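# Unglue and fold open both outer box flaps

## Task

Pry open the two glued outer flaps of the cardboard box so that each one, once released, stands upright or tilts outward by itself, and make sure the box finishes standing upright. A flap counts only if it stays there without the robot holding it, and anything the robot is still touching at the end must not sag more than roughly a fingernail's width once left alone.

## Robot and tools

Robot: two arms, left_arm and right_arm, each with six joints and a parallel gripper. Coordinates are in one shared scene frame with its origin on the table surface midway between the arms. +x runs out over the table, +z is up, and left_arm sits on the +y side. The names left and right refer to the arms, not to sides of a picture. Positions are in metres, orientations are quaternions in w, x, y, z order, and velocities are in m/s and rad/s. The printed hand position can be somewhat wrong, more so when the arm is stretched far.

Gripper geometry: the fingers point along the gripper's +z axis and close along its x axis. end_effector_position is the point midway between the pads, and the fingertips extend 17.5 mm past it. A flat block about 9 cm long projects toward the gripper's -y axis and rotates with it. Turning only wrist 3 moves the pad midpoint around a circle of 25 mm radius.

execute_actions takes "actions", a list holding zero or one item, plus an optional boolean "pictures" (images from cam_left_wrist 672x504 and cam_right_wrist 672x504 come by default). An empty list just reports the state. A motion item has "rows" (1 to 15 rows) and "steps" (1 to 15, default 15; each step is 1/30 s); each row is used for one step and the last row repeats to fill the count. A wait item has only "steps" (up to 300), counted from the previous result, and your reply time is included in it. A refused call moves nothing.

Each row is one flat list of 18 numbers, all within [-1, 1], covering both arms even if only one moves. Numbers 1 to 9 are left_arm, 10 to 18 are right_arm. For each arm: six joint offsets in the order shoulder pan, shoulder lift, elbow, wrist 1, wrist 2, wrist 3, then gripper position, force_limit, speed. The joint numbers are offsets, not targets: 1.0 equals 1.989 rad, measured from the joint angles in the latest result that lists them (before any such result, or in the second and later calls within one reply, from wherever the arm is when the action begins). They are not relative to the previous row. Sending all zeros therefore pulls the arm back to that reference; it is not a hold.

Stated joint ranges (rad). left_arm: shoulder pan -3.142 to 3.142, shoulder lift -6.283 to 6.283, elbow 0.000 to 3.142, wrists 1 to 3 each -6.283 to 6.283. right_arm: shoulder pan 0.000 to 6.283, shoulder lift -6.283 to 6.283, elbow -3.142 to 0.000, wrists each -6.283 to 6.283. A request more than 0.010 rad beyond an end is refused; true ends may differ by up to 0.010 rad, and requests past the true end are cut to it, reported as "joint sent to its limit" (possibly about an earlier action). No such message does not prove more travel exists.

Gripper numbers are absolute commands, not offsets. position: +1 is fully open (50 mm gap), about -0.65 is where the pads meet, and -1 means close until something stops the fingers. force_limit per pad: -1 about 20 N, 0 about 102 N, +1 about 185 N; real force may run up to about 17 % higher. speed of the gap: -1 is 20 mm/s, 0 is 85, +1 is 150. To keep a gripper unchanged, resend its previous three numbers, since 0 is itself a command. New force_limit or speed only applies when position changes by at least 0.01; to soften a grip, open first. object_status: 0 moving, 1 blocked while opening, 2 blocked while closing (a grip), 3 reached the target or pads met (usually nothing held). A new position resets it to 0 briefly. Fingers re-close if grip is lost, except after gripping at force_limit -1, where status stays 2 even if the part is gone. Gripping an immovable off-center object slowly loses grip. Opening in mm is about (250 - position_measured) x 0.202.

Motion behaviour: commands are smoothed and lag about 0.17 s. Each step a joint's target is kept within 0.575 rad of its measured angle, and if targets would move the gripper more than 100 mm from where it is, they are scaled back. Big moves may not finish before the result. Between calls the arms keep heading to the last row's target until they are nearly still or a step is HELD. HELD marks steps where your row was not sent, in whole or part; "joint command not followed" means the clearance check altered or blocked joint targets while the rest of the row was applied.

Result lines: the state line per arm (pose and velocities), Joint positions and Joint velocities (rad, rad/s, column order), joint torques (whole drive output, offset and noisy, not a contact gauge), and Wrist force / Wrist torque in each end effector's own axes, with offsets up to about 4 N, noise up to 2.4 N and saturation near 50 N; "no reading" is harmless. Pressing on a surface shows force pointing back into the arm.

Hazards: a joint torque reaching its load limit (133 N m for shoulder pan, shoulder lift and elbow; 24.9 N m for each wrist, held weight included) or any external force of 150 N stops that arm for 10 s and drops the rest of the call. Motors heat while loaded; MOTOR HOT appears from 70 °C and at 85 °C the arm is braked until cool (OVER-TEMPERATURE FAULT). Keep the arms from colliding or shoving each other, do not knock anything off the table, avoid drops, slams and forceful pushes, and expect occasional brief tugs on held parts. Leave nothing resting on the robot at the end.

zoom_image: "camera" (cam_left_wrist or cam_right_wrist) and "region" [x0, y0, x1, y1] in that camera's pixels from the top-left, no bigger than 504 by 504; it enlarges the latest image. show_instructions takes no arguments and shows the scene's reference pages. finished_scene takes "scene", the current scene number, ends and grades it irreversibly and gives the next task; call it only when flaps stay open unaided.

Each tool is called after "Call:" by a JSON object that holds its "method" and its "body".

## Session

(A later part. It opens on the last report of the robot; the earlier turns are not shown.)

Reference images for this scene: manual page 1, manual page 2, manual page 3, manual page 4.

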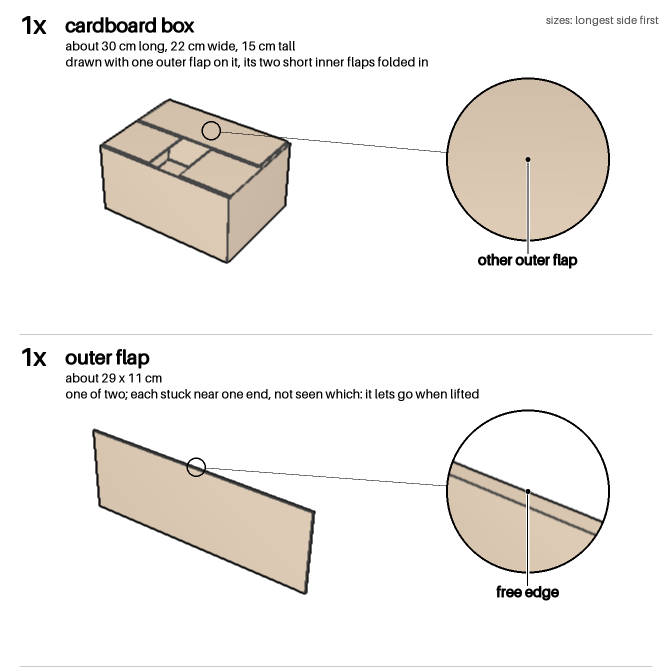

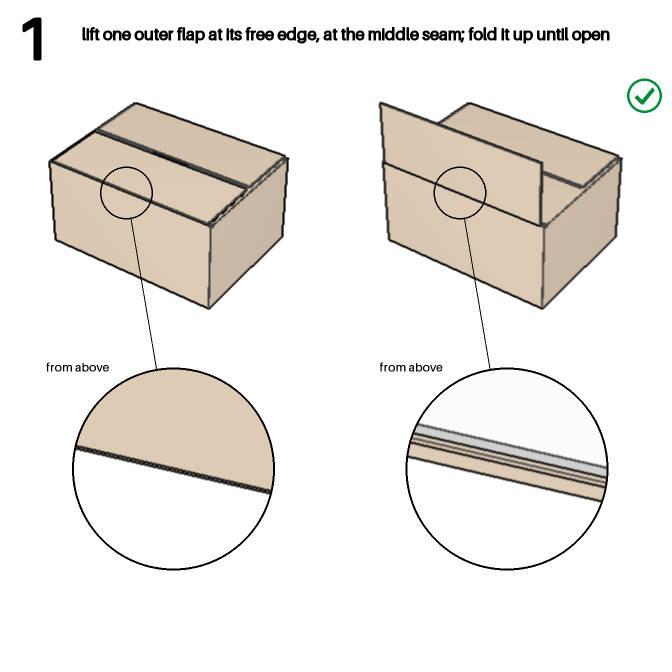

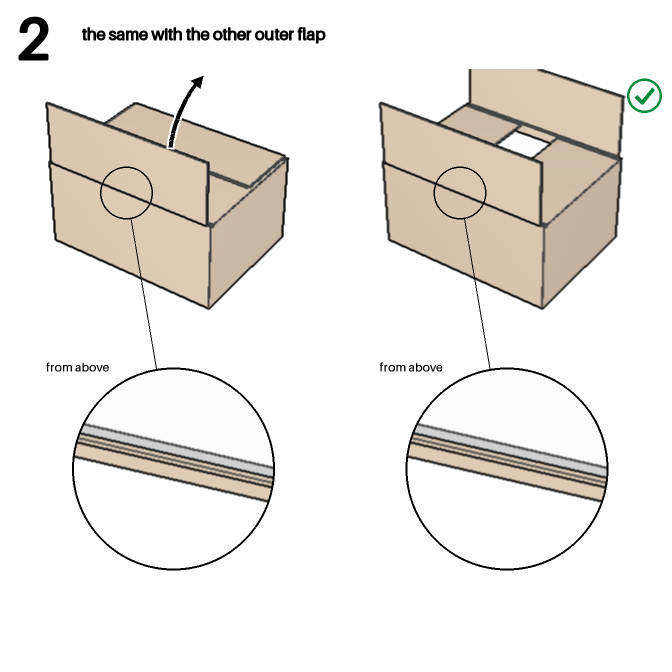

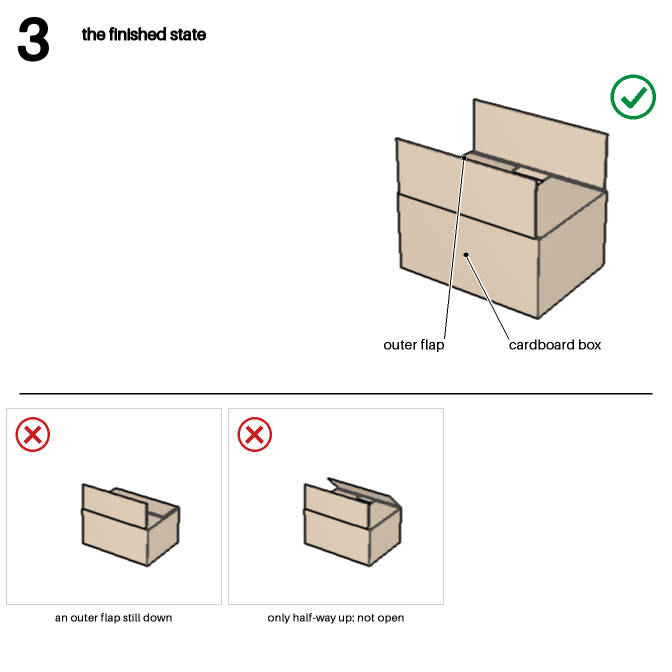

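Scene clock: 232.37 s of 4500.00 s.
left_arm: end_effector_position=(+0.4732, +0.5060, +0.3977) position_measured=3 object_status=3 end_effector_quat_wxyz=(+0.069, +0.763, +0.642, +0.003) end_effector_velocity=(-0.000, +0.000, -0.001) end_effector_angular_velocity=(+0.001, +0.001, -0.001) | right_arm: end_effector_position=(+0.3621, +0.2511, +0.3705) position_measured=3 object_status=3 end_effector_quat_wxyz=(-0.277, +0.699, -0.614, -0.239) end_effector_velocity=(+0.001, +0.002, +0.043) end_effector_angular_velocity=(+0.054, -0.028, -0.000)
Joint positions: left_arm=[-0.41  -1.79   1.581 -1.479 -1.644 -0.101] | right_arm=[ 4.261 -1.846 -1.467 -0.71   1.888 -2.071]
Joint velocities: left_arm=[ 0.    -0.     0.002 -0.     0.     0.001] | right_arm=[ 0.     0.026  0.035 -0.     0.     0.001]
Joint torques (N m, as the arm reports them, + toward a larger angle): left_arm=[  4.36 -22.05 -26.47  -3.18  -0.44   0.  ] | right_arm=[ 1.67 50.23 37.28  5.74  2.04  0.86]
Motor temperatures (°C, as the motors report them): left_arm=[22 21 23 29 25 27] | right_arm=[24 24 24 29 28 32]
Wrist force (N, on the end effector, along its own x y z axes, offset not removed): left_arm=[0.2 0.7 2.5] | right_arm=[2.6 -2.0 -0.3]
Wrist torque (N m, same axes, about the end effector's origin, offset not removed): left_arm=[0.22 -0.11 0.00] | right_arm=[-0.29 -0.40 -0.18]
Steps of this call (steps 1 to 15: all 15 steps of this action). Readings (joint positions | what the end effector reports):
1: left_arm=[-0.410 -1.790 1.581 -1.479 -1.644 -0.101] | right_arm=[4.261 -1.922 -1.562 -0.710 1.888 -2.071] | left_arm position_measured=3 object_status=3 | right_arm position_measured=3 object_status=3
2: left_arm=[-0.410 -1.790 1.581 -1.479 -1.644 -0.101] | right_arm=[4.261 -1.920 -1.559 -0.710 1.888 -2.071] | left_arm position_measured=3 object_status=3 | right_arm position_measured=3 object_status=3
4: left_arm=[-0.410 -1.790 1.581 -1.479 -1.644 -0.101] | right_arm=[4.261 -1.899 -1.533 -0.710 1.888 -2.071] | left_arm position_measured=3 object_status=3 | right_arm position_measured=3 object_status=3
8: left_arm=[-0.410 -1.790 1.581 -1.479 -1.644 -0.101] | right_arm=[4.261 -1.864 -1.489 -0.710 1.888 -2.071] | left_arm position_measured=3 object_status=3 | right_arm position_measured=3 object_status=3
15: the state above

Call:
{"method": "execute_actions", "body": {"actions": [{"rows":[[0,0,0,0,0,0,1,0,0,0.0426,0,0.05,-0.6116,-0.2459,0.0885,1,-0.6,-0.6]],"steps":15}], "pictures": false}}

Call:
{"method": "execute_actions", "body": {"actions": [{"steps":35}], "pictures": false}}

Call:
{"method": "execute_actions", "body": {"actions": [{"rows":[[0,0,0,0,0,0,1,0,0,0,-0.1176,0.0959,0,0,0,1,-0.6,-0.6]],"steps":15}], "pictures": false}}

Call:
{"method": "execute_actions", "body": {"actions": [{"steps":20}]}}

Scene clock: 245.10 s of 4500.00 s.
left_arm: end_effector_position=(+0.4732, +0.5060, +0.3977) position_measured=3 object_status=3 end_effector_quat_wxyz=(+0.069, +0.763, +0.642, +0.003) end_effector_velocity=(-0.000, -0.000, -0.001) end_effector_angular_velocity=(+0.000, +0.001, -0.001) | right_arm: end_effector_position=(+0.3679, +0.1309, +0.2810) position_measured=3 object_status=3 end_effector_quat_wxyz=(-0.064, +0.682, -0.728, +0.013) end_effector_velocity=(-0.092, -0.387, -0.175) end_effector_angular_velocity=(-1.562, +0.286, -0.100)
Joint positions: left_arm=[-0.41  -1.79   1.581 -1.479 -1.644 -0.101] | right_arm=[ 4.333 -1.846 -1.382 -1.378  1.497 -1.923]
Joint velocities: left_arm=[-0.     0.     0.001 -0.001 -0.     0.001] | right_arm=[ 0.051 -0.002  0.057 -1.608 -0.38   0.111]
Joint torques (N m, as the arm reports them, + toward a larger angle): left_arm=[  4.32 -22.08 -26.14  -3.13  -0.35   0.05] | right_arm=[ 8.94 29.01 38.24 -1.74 -2.81  2.38]
Motor temperatures (°C, as the motors report them): left_arm=[22 21 23 29 25 27] | right_arm=[24 24 24 29 28 32]
Wrist force (N, on the end effector, along its own x y z axes, offset not removed): left_arm=[-1.6 -1.8 1.4] | right_arm=[2.2 -1.7 2.4]
Wrist torque (N m, same axes, about the end effector's origin, offset not removed): left_arm=[-0.45 0.32 0.06] | right_arm=[-0.14 -0.40 -0.13]
Steps of this call (steps 1 to 15: the robot went on to your last target; steps 16 to 90: nothing new was sent; then 9.23 s passed at rest; steps 91 to 105: all 15 steps of this action). Readings (joint positions | what the end effector reports):
91: left_arm=[-0.410 -1.790 1.581 -1.479 -1.644 -0.101] | right_arm=[4.261 -1.843 -1.462 -0.710 1.888 -2.071] | left_arm position_measured=3 object_status=3 | right_arm position_measured=3 object_status=3
92: left_arm=[-0.410 -1.790 1.581 -1.479 -1.644 -0.101] | right_arm=[4.264 -1.843 -1.459 -0.713 1.885 -2.068] | left_arm position_measured=3 object_status=3 | right_arm position_measured=3 object_status=3
94: left_arm=[-0.410 -1.790 1.581 -1.479 -1.644 -0.101] | right_arm=[4.285 -1.843 -1.436 -0.760 1.838 -2.031] | left_arm position_measured=3 object_status=3 | right_arm position_measured=3 object_status=3
98: left_arm=[-0.410 -1.790 1.581 -1.479 -1.644 -0.101] | right_arm=[4.312 -1.845 -1.405 -0.985 1.652 -1.969] | left_arm position_measured=3 object_status=3 | right_arm position_measured=3 object_status=3
105: the state above

Scene clock: 246.27 s of 4500.00 s.
left_arm: end_effector_position=(+0.4732, +0.5060, +0.3977) position_measured=3 object_status=3 end_effector_quat_wxyz=(+0.069, +0.763, +0.642, +0.003) end_effector_velocity=(+0.000, +0.001, -0.000) end_effector_angular_velocity=(+0.000, -0.000, +0.003) | right_arm: end_effector_position=(+0.3278, -0.0099, +0.2578) position_measured=3 object_status=3 end_effector_quat_wxyz=(+0.158, +0.675, -0.702, +0.163) end_effector_velocity=(+0.000, -0.000, -0.001) end_effector_angular_velocity=(-0.003, +0.001, +0.000)
Joint positions: left_arm=[-0.41  -1.79   1.581 -1.479 -1.644 -0.101] | right_arm=[ 4.346 -1.846 -1.367 -1.926  1.399 -1.895]
Joint velocities: left_arm=[ 0.003  0.     0.001 -0.001  0.    -0.   ] | right_arm=[-0.    -0.002 -0.    -0.001 -0.001 -0.   ]
Joint torques (N m, as the arm reports them, + toward a larger angle): left_arm=[  4.97 -21.85 -26.24  -3.21  -0.44   0.05] | right_arm=[10.93 25.12 35.41 -0.47 -2.72  2.49]
Motor temperatures (°C, as the motors report them): left_arm=[22 21 23 29 25 27] | right_arm=[24 24 24 29 28 32]
Wrist force (N, on the end effector, along its own x y z axes, offset not removed): left_arm=[-2.8 -1.6 4.5] | right_arm=[2.2 -0.5 -0.5]
Wrist torque (N m, same axes, about the end effector's origin, offset not removed): left_arm=[0.31 0.60 0.12] | right_arm=[0.00 -0.45 -0.19]
Steps of this call (steps 1 to 35: the robot went on to your last target). Readings (joint positions | what the end effector reports):
1: left_arm=[-0.410 -1.790 1.581 -1.479 -1.644 -0.101] | right_arm=[4.335 -1.846 -1.380 -1.432 1.485 -1.920] | left_arm position_measured=3 object_status=3 | right_arm position_measured=3 object_status=3
2: left_arm=[-0.410 -1.790 1.581 -1.479 -1.644 -0.101] | right_arm=[4.336 -1.846 -1.378 -1.487 1.474 -1.917] | left_arm position_measured=3 object_status=3 | right_arm position_measured=3 object_status=3
4: left_arm=[-0.410 -1.790 1.581 -1.479 -1.644 -0.101] | right_arm=[4.339 -1.846 -1.375 -1.595 1.454 -1.911] | left_arm position_measured=3 object_status=3 | right_arm position_measured=3 object_status=3
8: left_arm=[-0.410 -1.790 1.581 -1.479 -1.644 -0.101] | right_arm=[4.343 -1.846 -1.371 -1.791 1.421 -1.901] | left_arm position_measured=3 object_status=3 | right_arm position_measured=3 object_status=3
35: the state above

Scene clock: 246.77 s of 4500.00 s.
left_arm: end_effector_position=(+0.4732, +0.5060, +0.3977) position_measured=3 object_status=3 end_effector_quat_wxyz=(+0.069, +0.763, +0.642, +0.003) end_effector_velocity=(-0.000, +0.000, -0.000) end_effector_angular_velocity=(+0.000, +0.001, +0.001) | right_arm: end_effector_position=(+0.3569, +0.0587, +0.2069) position_measured=3 object_status=3 end_effector_quat_wxyz=(+0.177, +0.673, -0.698, +0.171) end_effector_velocity=(+0.010, +0.023, -0.024) end_effector_angular_velocity=(-0.016, +0.007, +0.000)
Joint positions: left_arm=[-0.41  -1.79   1.581 -1.479 -1.644 -0.101] | right_arm=[ 4.346 -2.069 -1.185 -1.926  1.399 -1.895]
Joint velocities: left_arm=[ 0.001  0.     0.001  0.    -0.    -0.   ] | right_arm=[ 0.    -0.083  0.064  0.     0.    -0.   ]
Joint torques (N m, as the arm reports them, + toward a larger angle): left_arm=[  5.14 -22.07 -26.08  -3.12  -0.4    0.03] | right_arm=[ 3.96 38.08 34.18  3.59 -1.8   2.23]
Motor temperatures (°C, as the motors report them): left_arm=[22 21 23 29 25 27] | right_arm=[24 24 24 29 28 32]
Wrist force (N, on the end effector, along its own x y z axes, offset not removed): left_arm=[-3.0 1.1 4.5] | right_arm=[0.0 -2.3 -1.0]
Wrist torque (N m, same axes, about the end effector's origin, offset not removed): left_arm=[0.50 0.64 0.21] | right_arm=[-0.26 -0.06 -0.12]
Steps of this call (steps 1 to 15: all 15 steps of this action). Readings (joint positions | what the end effector reports):
1: left_arm=[-0.410 -1.790 1.581 -1.479 -1.644 -0.101] | right_arm=[4.346 -1.846 -1.367 -1.926 1.399 -1.895] | left_arm position_measured=3 object_status=3 | right_arm position_measured=3 object_status=3
2: left_arm=[-0.410 -1.790 1.581 -1.479 -1.644 -0.101] | right_arm=[4.346 -1.849 -1.364 -1.926 1.399 -1.895] | left_arm position_measured=3 object_status=3 | right_arm position_measured=3 object_status=3
4: left_arm=[-0.410 -1.790 1.581 -1.479 -1.644 -0.101] | right_arm=[4.346 -1.896 -1.320 -1.926 1.399 -1.895] | left_arm position_measured=3 object_status=3 | right_arm position_measured=3 object_status=3
8: left_arm=[-0.410 -1.790 1.581 -1.479 -1.644 -0.101] | right_arm=[4.346 -2.014 -1.228 -1.926 1.399 -1.895] | left_arm position_measured=3 object_status=3 | right_arm position_measured=3 object_status=3
15: the state above

Scene clock: 247.43 s of 4500.00 s.
left_arm: end_effector_position=(+0.4732, +0.5060, +0.3977) position_measured=3 object_status=3 end_effector_quat_wxyz=(+0.069, +0.763, +0.642, +0.003) end_effector_velocity=(+0.001, +0.000, +0.001) end_effector_angular_velocity=(-0.001, -0.003, +0.002) | right_arm: end_effector_position=(+0.3582, +0.0617, +0.2038) position_measured=3 object_status=3 end_effector_quat_wxyz=(+0.178, +0.673, -0.697, +0.171) end_effector_velocity=(+0.000, +0.000, +0.000) end_effector_angular_velocity=(+0.001, -0.000, -0.001)
Joint positions: left_arm=[-0.41  -1.79   1.581 -1.479 -1.644 -0.101] | right_arm=[ 4.346 -2.08  -1.177 -1.926  1.399 -1.895]
Joint velocities: left_arm=[ 0.001  0.    -0.003 -0.001 -0.    -0.   ] | right_arm=[-0.    -0.     0.001 -0.     0.     0.001]
Joint torques (N m, as the arm reports them, + toward a larger angle): left_arm=[  4.71 -21.72 -26.47  -3.12  -0.41  -0.03] | right_arm=[-7.25 36.34 34.79  3.69 -1.5   1.93]
Motor temperatures (°C, as the motors report them): left_arm=[22 21 23 29 25 27] | right_arm=[24 24 24 29 28 32]
Wrist force (N, on the end effector, along its own x y z axes, offset not removed): left_arm=[-0.2 -1.3 2.3] | right_arm=[0.4 -0.7 0.3]
Wrist torque (N m, same axes, about the end effector's origin, offset not removed): left_arm=[0.07 -0.03 -0.10] | right_arm=[0.09 -0.09 -0.23]
Steps of this call (steps 1 to 20: the robot went on to your last target). Readings (joint positions | what the end effector reports):
1: left_arm=[-0.410 -1.790 1.581 -1.479 -1.644 -0.101] | right_arm=[4.346 -2.072 -1.183 -1.926 1.399 -1.895] | left_arm position_measured=3 object_status=3 | right_arm position_measured=3 object_status=3
2: left_arm=[-0.410 -1.790 1.581 -1.479 -1.644 -0.101] | right_arm=[4.346 -2.074 -1.182 -1.926 1.399 -1.895] | left_arm position_measured=3 object_status=3 | right_arm position_measured=3 object_status=3
4: left_arm=[-0.410 -1.790 1.581 -1.479 -1.644 -0.101] | right_arm=[4.346 -2.076 -1.180 -1.926 1.399 -1.895] | left_arm position_measured=3 object_status=3 | right_arm position_measured=3 object_status=3
8: left_arm=[-0.410 -1.790 1.581 -1.479 -1.644 -0.101] | right_arm=[4.346 -2.079 -1.178 -1.926 1.399 -1.895] | left_arm position_measured=3 object_status=3 | right_arm position_measured=3 object_status=3
20: the state above

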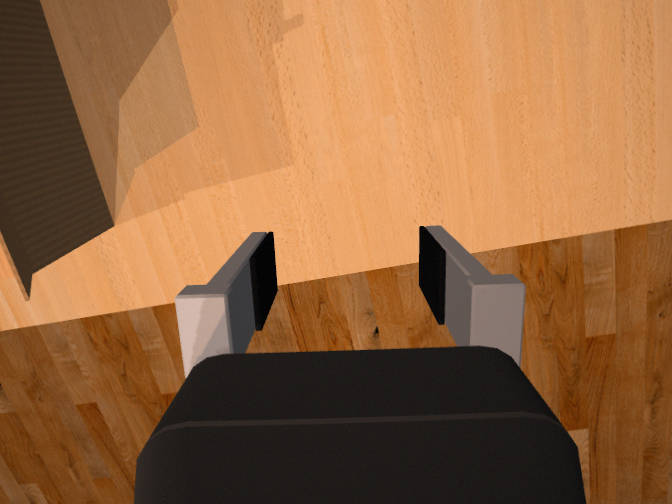

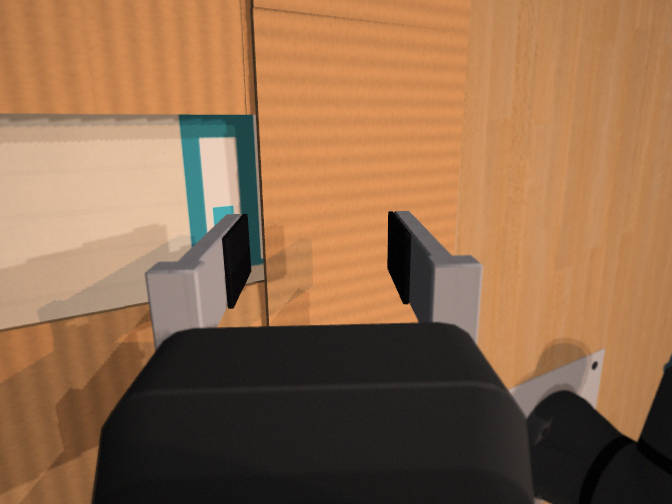

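Call:
{"method": "execute_actions", "body": {"actions": [{"rows":[[0,0,0,0,0,0,1,0,0,-0.0032,0.0007,-0.0151,0.0144,0,0,1,-0.6,-0.6],[0,0,0,0,0,0,1,0,0,-0.0032,0.0007,-0.0151,0.0144,0,0,1,-0.6,-0.6],[0,0,0,0,0,0,1,0,0,-0.0032,0.0007,-0.0151,0.0144,0,0,1,-0.6,-0.6],[0,0,0,0,0,0,1,0,0,-0.0064,0.0015,-0.0303,0.0287,0,0,1,-0.6,-0.6],[0,0,0,0,0,0,1,0,0,-0.0064,0.0015,-0.0303,0.0287,0,0,1,-0.6,-0.6],[0,0,0,0,0,0,1,0,0,-0.0064,0.0015,-0.0303,0.0287,0,0,1,-0.6,-0.6],[0,0,0,0,0,0,1,0,0,-0.0096,0.0022,-0.0454,0.0431,0,0,1,-0.6,-0.6]],"steps":15}], "pictures": false}}

Call:
{"method": "execute_actions", "body": {"actions": [{"steps":15}]}}

Call:
{"method": "execute_actions", "body": {"actions": [{"rows":[[0,0,0,0,0,0,1,0,0,0,0,0,0,0,0,-1,-0.6,-0.8]],"steps":15}], "pictures": false}}

Call:
{"method": "execute_actions", "body": {"actions": [{"steps":32}]}}

Scene clock: 262.67 s of 4500.00 s.
left_arm: end_effector_position=(+0.4732, +0.5060, +0.3977) position_measured=3 object_status=3 end_effector_quat_wxyz=(+0.069, +0.763, +0.642, +0.003) end_effector_velocity=(+0.000, -0.000, +0.001) end_effector_angular_velocity=(-0.000, -0.001, +0.000) | right_arm: end_effector_position=(+0.3634, +0.0488, +0.1744) position_measured=3 object_status=3 end_effector_quat_wxyz=(+0.179, +0.667, -0.703, +0.170) end_effector_velocity=(+0.003, -0.010, -0.022) end_effector_angular_velocity=(+0.001, -0.000, -0.013)
Joint positions: left_arm=[-0.41  -1.79   1.581 -1.479 -1.644 -0.101] | right_arm=[ 4.328 -2.076 -1.259 -1.848  1.399 -1.895]
Joint velocities: left_arm=[-0.001  0.    -0.002  0.001  0.    -0.001] | right_arm=[-0.013  0.003 -0.062  0.06   0.001  0.   ]
Joint torques (N m, as the arm reports them, + toward a larger angle): left_arm=[  4.73 -22.17 -25.95  -3.07  -0.44   0.02] | right_arm=[-8.73 58.8  15.17  4.06  1.13  0.15]
Motor temperatures (°C, as the motors report them): left_arm=[22 21 23 29 25 27] | right_arm=[24 24 24 29 28 32]
Wrist force (N, on the end effector, along its own x y z axes, offset not removed): left_arm=[0.8 -1.3 7.8] | right_arm=[2.0 -2.2 2.1]
Wrist torque (N m, same axes, about the end effector's origin, offset not removed): left_arm=[0.05 -0.14 0.05] | right_arm=[-0.29 -0.30 -0.10]
Steps of this call (steps 1 to 15: the robot went on to your last target; steps 16 to 90: nothing new was sent; then 11.73 s passed at rest; steps 91 to 105: all 15 steps of this action). Readings (joint positions | what the end effector reports):
91: left_arm=[-0.410 -1.790 1.581 -1.479 -1.644 -0.101] | right_arm=[4.346 -2.080 -1.177 -1.926 1.399 -1.895] | left_arm position_measured=3 object_status=3 | right_arm position_measured=3 object_status=3
92: left_arm=[-0.410 -1.790 1.581 -1.479 -1.644 -0.101] | right_arm=[4.345 -2.080 -1.178 -1.924 1.399 -1.895] | left_arm position_measured=3 object_status=3 | right_arm position_measured=3 object_status=3
94: left_arm=[-0.410 -1.790 1.581 -1.479 -1.644 -0.101] | right_arm=[4.343 -2.080 -1.188 -1.914 1.399 -1.895] | left_arm position_measured=3 object_status=3 | right_arm position_measured=3 object_status=3
98: left_arm=[-0.410 -1.790 1.581 -1.479 -1.644 -0.101] | right_arm=[4.337 -2.078 -1.219 -1.886 1.399 -1.895] | left_arm position_measured=3 object_status=3 | right_arm position_measured=3 object_status=3
105: the state above

Scene clock: 263.17 s of 4500.00 s.
left_arm: end_effector_position=(+0.4732, +0.5060, +0.3977) position_measured=3 object_status=3 end_effector_quat_wxyz=(+0.069, +0.763, +0.642, +0.003) end_effector_velocity=(+0.000, +0.000, +0.000) end_effector_angular_velocity=(+0.000, -0.001, -0.001) | right_arm: end_effector_position=(+0.3638, +0.0474, +0.1716) position_measured=3 object_status=3 end_effector_quat_wxyz=(+0.179, +0.666, -0.704, +0.170) end_effector_velocity=(+0.000, -0.000, -0.000) end_effector_angular_velocity=(-0.001, -0.001, -0.000)
Joint positions: left_arm=[-0.41  -1.79   1.581 -1.479 -1.644 -0.101] | right_arm=[ 4.327 -2.076 -1.267 -1.84   1.399 -1.895]
Joint velocities: left_arm=[ 0.    -0.    -0.001  0.     0.     0.002] | right_arm=[-0.    -0.    -0.001  0.001 -0.001  0.   ]
Joint torques (N m, as the arm reports them, + toward a larger angle): left_arm=[  4.56 -22.06 -26.49  -3.06  -0.51  -0.1 ] | right_arm=[-11.68  54.72  10.08   3.4    0.47   0.35]
Motor temperatures (°C, as the motors report them): left_arm=[22 21 23 29 25 27] | right_arm=[24 24 24 29 28 32]
Wrist force (N, on the end effector, along its own x y z axes, offset not removed): left_arm=[-0.1 -5.0 1.5] | right_arm=[-0.7 -0.5 -4.3]
Wrist torque (N m, same axes, about the end effector's origin, offset not removed): left_arm=[-0.94 -0.25 0.12] | right_arm=[-0.07 0.03 -0.15]
Steps of this call (steps 1 to 15: the robot went on to your last target). Readings (joint positions | what the end effector reports):
1: left_arm=[-0.410 -1.790 1.581 -1.479 -1.644 -0.101] | right_arm=[4.328 -2.076 -1.261 -1.846 1.399 -1.895] | left_arm position_measured=3 object_status=3 | right_arm position_measured=3 object_status=3
2: left_arm=[-0.410 -1.790 1.581 -1.479 -1.644 -0.101] | right_arm=[4.328 -2.076 -1.262 -1.845 1.399 -1.895] | left_arm position_measured=3 object_status=3 | right_arm position_measured=3 object_status=3
4: left_arm=[-0.410 -1.790 1.581 -1.479 -1.644 -0.101] | right_arm=[4.327 -2.076 -1.264 -1.843 1.399 -1.895] | left_arm position_measured=3 object_status=3 | right_arm position_measured=3 object_status=3
8: left_arm=[-0.410 -1.790 1.581 -1.479 -1.644 -0.101] | right_arm=[4.327 -2.076 -1.266 -1.841 1.399 -1.895] | left_arm position_measured=3 object_status=3 | right_arm position_measured=3 object_status=3
15: the state above
All arms were judged still, so your last target was given up. Only a new action makes them travel on or press farther. Fingers that are still opening or closing keep moving.

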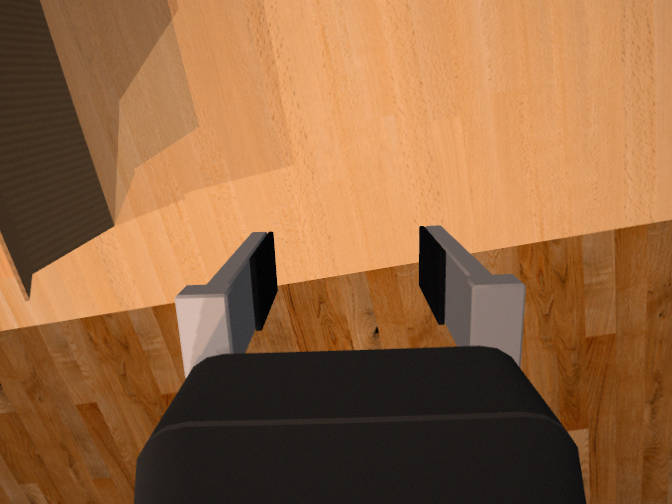

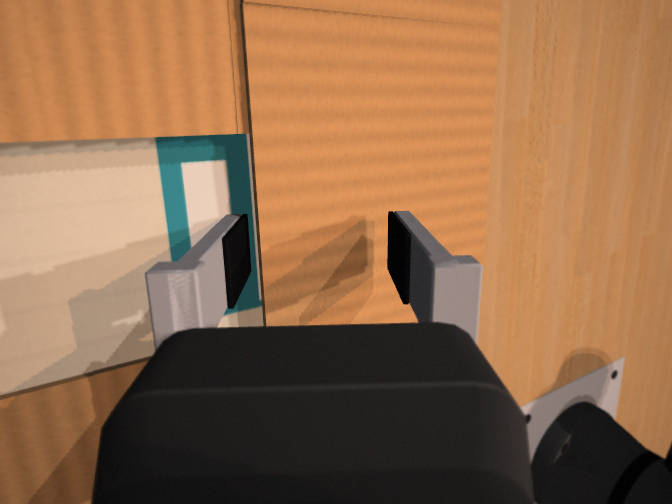

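Scene clock: 263.67 s of 4500.00 s.
left_arm: end_effector_position=(+0.4732, +0.5060, +0.3977) position_measured=3 object_status=3 end_effector_quat_wxyz=(+0.069, +0.763, +0.642, +0.003) end_effector_velocity=(+0.000, +0.000, +0.000) end_effector_angular_velocity=(-0.000, -0.001, -0.000) | right_arm: end_effector_position=(+0.3638, +0.0475, +0.1715) position_measured=80 object_status=0 end_effector_quat_wxyz=(+0.179, +0.666, -0.704, +0.169) end_effector_velocity=(-0.000, +0.000, -0.001) end_effector_angular_velocity=(-0.000, +0.001, -0.001)
Joint positions: left_arm=[-0.41  -1.79   1.581 -1.479 -1.644 -0.101] | right_arm=[ 4.327 -2.076 -1.267 -1.84   1.399 -1.895]
Joint velocities: left_arm=[ 0.001  0.    -0.001 -0.    -0.     0.001] | right_arm=[-0.    -0.001  0.    -0.     0.001  0.   ]
Joint torques (N m, as the arm reports them, + toward a larger angle): left_arm=[  4.64 -22.04 -25.96  -3.08  -0.53  -0.03] | right_arm=[-9.67 56.5  22.96  0.46  0.26  0.07]
Motor temperatures (°C, as the motors report them): left_arm=[22 21 23 29 25 27] | right_arm=[24 24 24 30 28 32]
Wrist force (N, on the end effector, along its own x y z axes, offset not removed): left_arm=[-3.7 0.0 5.8] | right_arm=[-8.0 -2.5 -3.2]
Wrist torque (N m, same axes, about the end effector's origin, offset not removed): left_arm=[0.28 0.83 0.16] | right_arm=[-0.29 0.22 -0.04]
Steps of this call (steps 1 to 15: all 15 steps of this action). Readings (joint positions | what the end effector reports):
1: left_arm=[-0.410 -1.790 1.581 -1.479 -1.644 -0.101] | right_arm=[4.327 -2.076 -1.267 -1.840 1.399 -1.895] | left_arm position_measured=3 object_status=3 | right_arm position_measured=4 object_status=0
2: left_arm=[-0.410 -1.790 1.581 -1.479 -1.644 -0.101] | right_arm=[4.327 -2.076 -1.267 -1.840 1.399 -1.895] | left_arm position_measured=3 object_status=3 | right_arm position_measured=9 object_status=0
4: left_arm=[-0.410 -1.790 1.581 -1.479 -1.644 -0.101] | right_arm=[4.327 -2.076 -1.267 -1.840 1.399 -1.895] | left_arm position_measured=3 object_status=3 | right_arm position_measured=20 object_status=0
8: left_arm=[-0.410 -1.790 1.581 -1.479 -1.644 -0.101] | right_arm=[4.327 -2.076 -1.267 -1.840 1.399 -1.895] | left_arm position_measured=3 object_status=3 | right_arm position_measured=42 object_status=0
15: the state above

Scene clock: 264.73 s of 4500.00 s.
left_arm: end_effector_position=(+0.4732, +0.5060, +0.3977) position_measured=3 object_status=3 end_effector_quat_wxyz=(+0.069, +0.763, +0.642, +0.003) end_effector_velocity=(+0.000, -0.001, +0.001) end_effector_angular_velocity=(-0.000, -0.001, -0.002) | right_arm: end_effector_position=(+0.3638, +0.0474, +0.1716) position_measured=167 object_status=2 end_effector_quat_wxyz=(+0.179, +0.666, -0.704, +0.170) end_effector_velocity=(-0.000, +0.000, -0.001) end_effector_angular_velocity=(-0.000, +0.002, +0.000)
Joint positions: left_arm=[-0.41  -1.79   1.581 -1.479 -1.644 -0.101] | right_arm=[ 4.327 -2.076 -1.267 -1.84   1.399 -1.895]
Joint velocities: left_arm=[-0.001 -0.    -0.001  0.     0.     0.001] | right_arm=[ 0.    -0.002 -0.001  0.002  0.001 -0.001]
Joint torques (N m, as the arm reports them, + toward a larger angle): left_arm=[  4.89 -22.11 -26.15  -3.18  -0.49   0.  ] | right_arm=[-0.32 56.24 32.38  0.31  0.62  0.18]
Motor temperatures (°C, as the motors report them): left_arm=[22 21 23 29 25 27] | right_arm=[24 24 24 30 28 32]
Wrist force (N, on the end effector, along its own x y z axes, offset not removed): left_arm=[1.2 -2.6 3.1] | right_arm=[-2.7 -3.0 -5.9]
Wrist torque (N m, same axes, about the end effector's origin, offset not removed): left_arm=[-0.31 -0.12 0.01] | right_arm=[-0.60 0.56 -0.07]
Steps of this call (steps 1 to 15: the robot went on to your last target; steps 16 to 32: nothing new was sent). Readings (joint positions | what the end effector reports):
1: left_arm=[-0.410 -1.790 1.581 -1.479 -1.644 -0.101] | right_arm=[4.327 -2.076 -1.267 -1.840 1.399 -1.895] | left_arm position_measured=3 object_status=3 | right_arm position_measured=86 object_status=0
2: left_arm=[-0.410 -1.790 1.581 -1.479 -1.644 -0.101] | right_arm=[4.327 -2.076 -1.267 -1.840 1.399 -1.895] | left_arm position_measured=3 object_status=3 | right_arm position_measured=91 object_status=0
4: left_arm=[-0.410 -1.790 1.581 -1.479 -1.644 -0.101] | right_arm=[4.327 -2.076 -1.267 -1.840 1.399 -1.895] | left_arm position_measured=3 object_status=3 | right_arm position_measured=102 object_status=0
8: left_arm=[-0.410 -1.790 1.581 -1.479 -1.644 -0.101] | right_arm=[4.327 -2.076 -1.267 -1.840 1.399 -1.895] | left_arm position_measured=3 object_status=3 | right_arm position_measured=124 object_status=0
32: the state above
All arms were judged still, so your last target was given up. Only a new action makes them travel on or press farther. Fingers that are still opening or closing keep moving.

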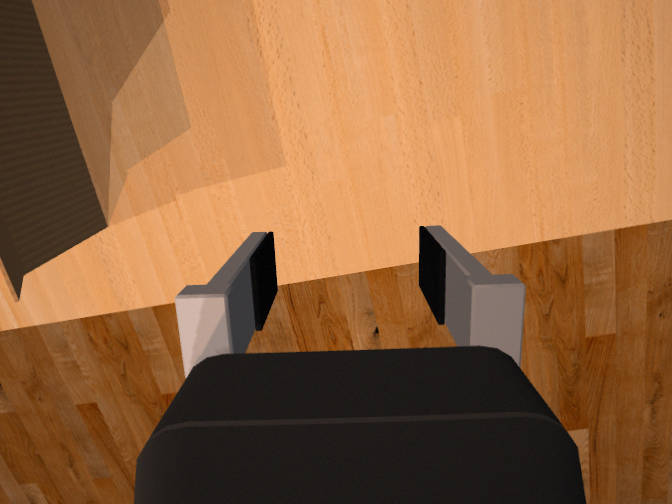

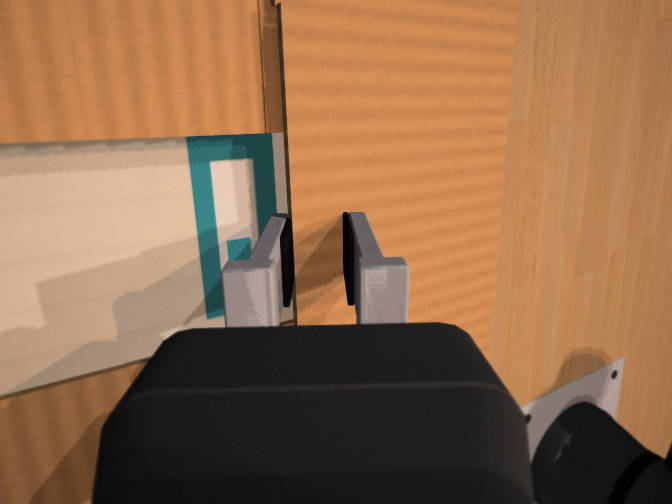

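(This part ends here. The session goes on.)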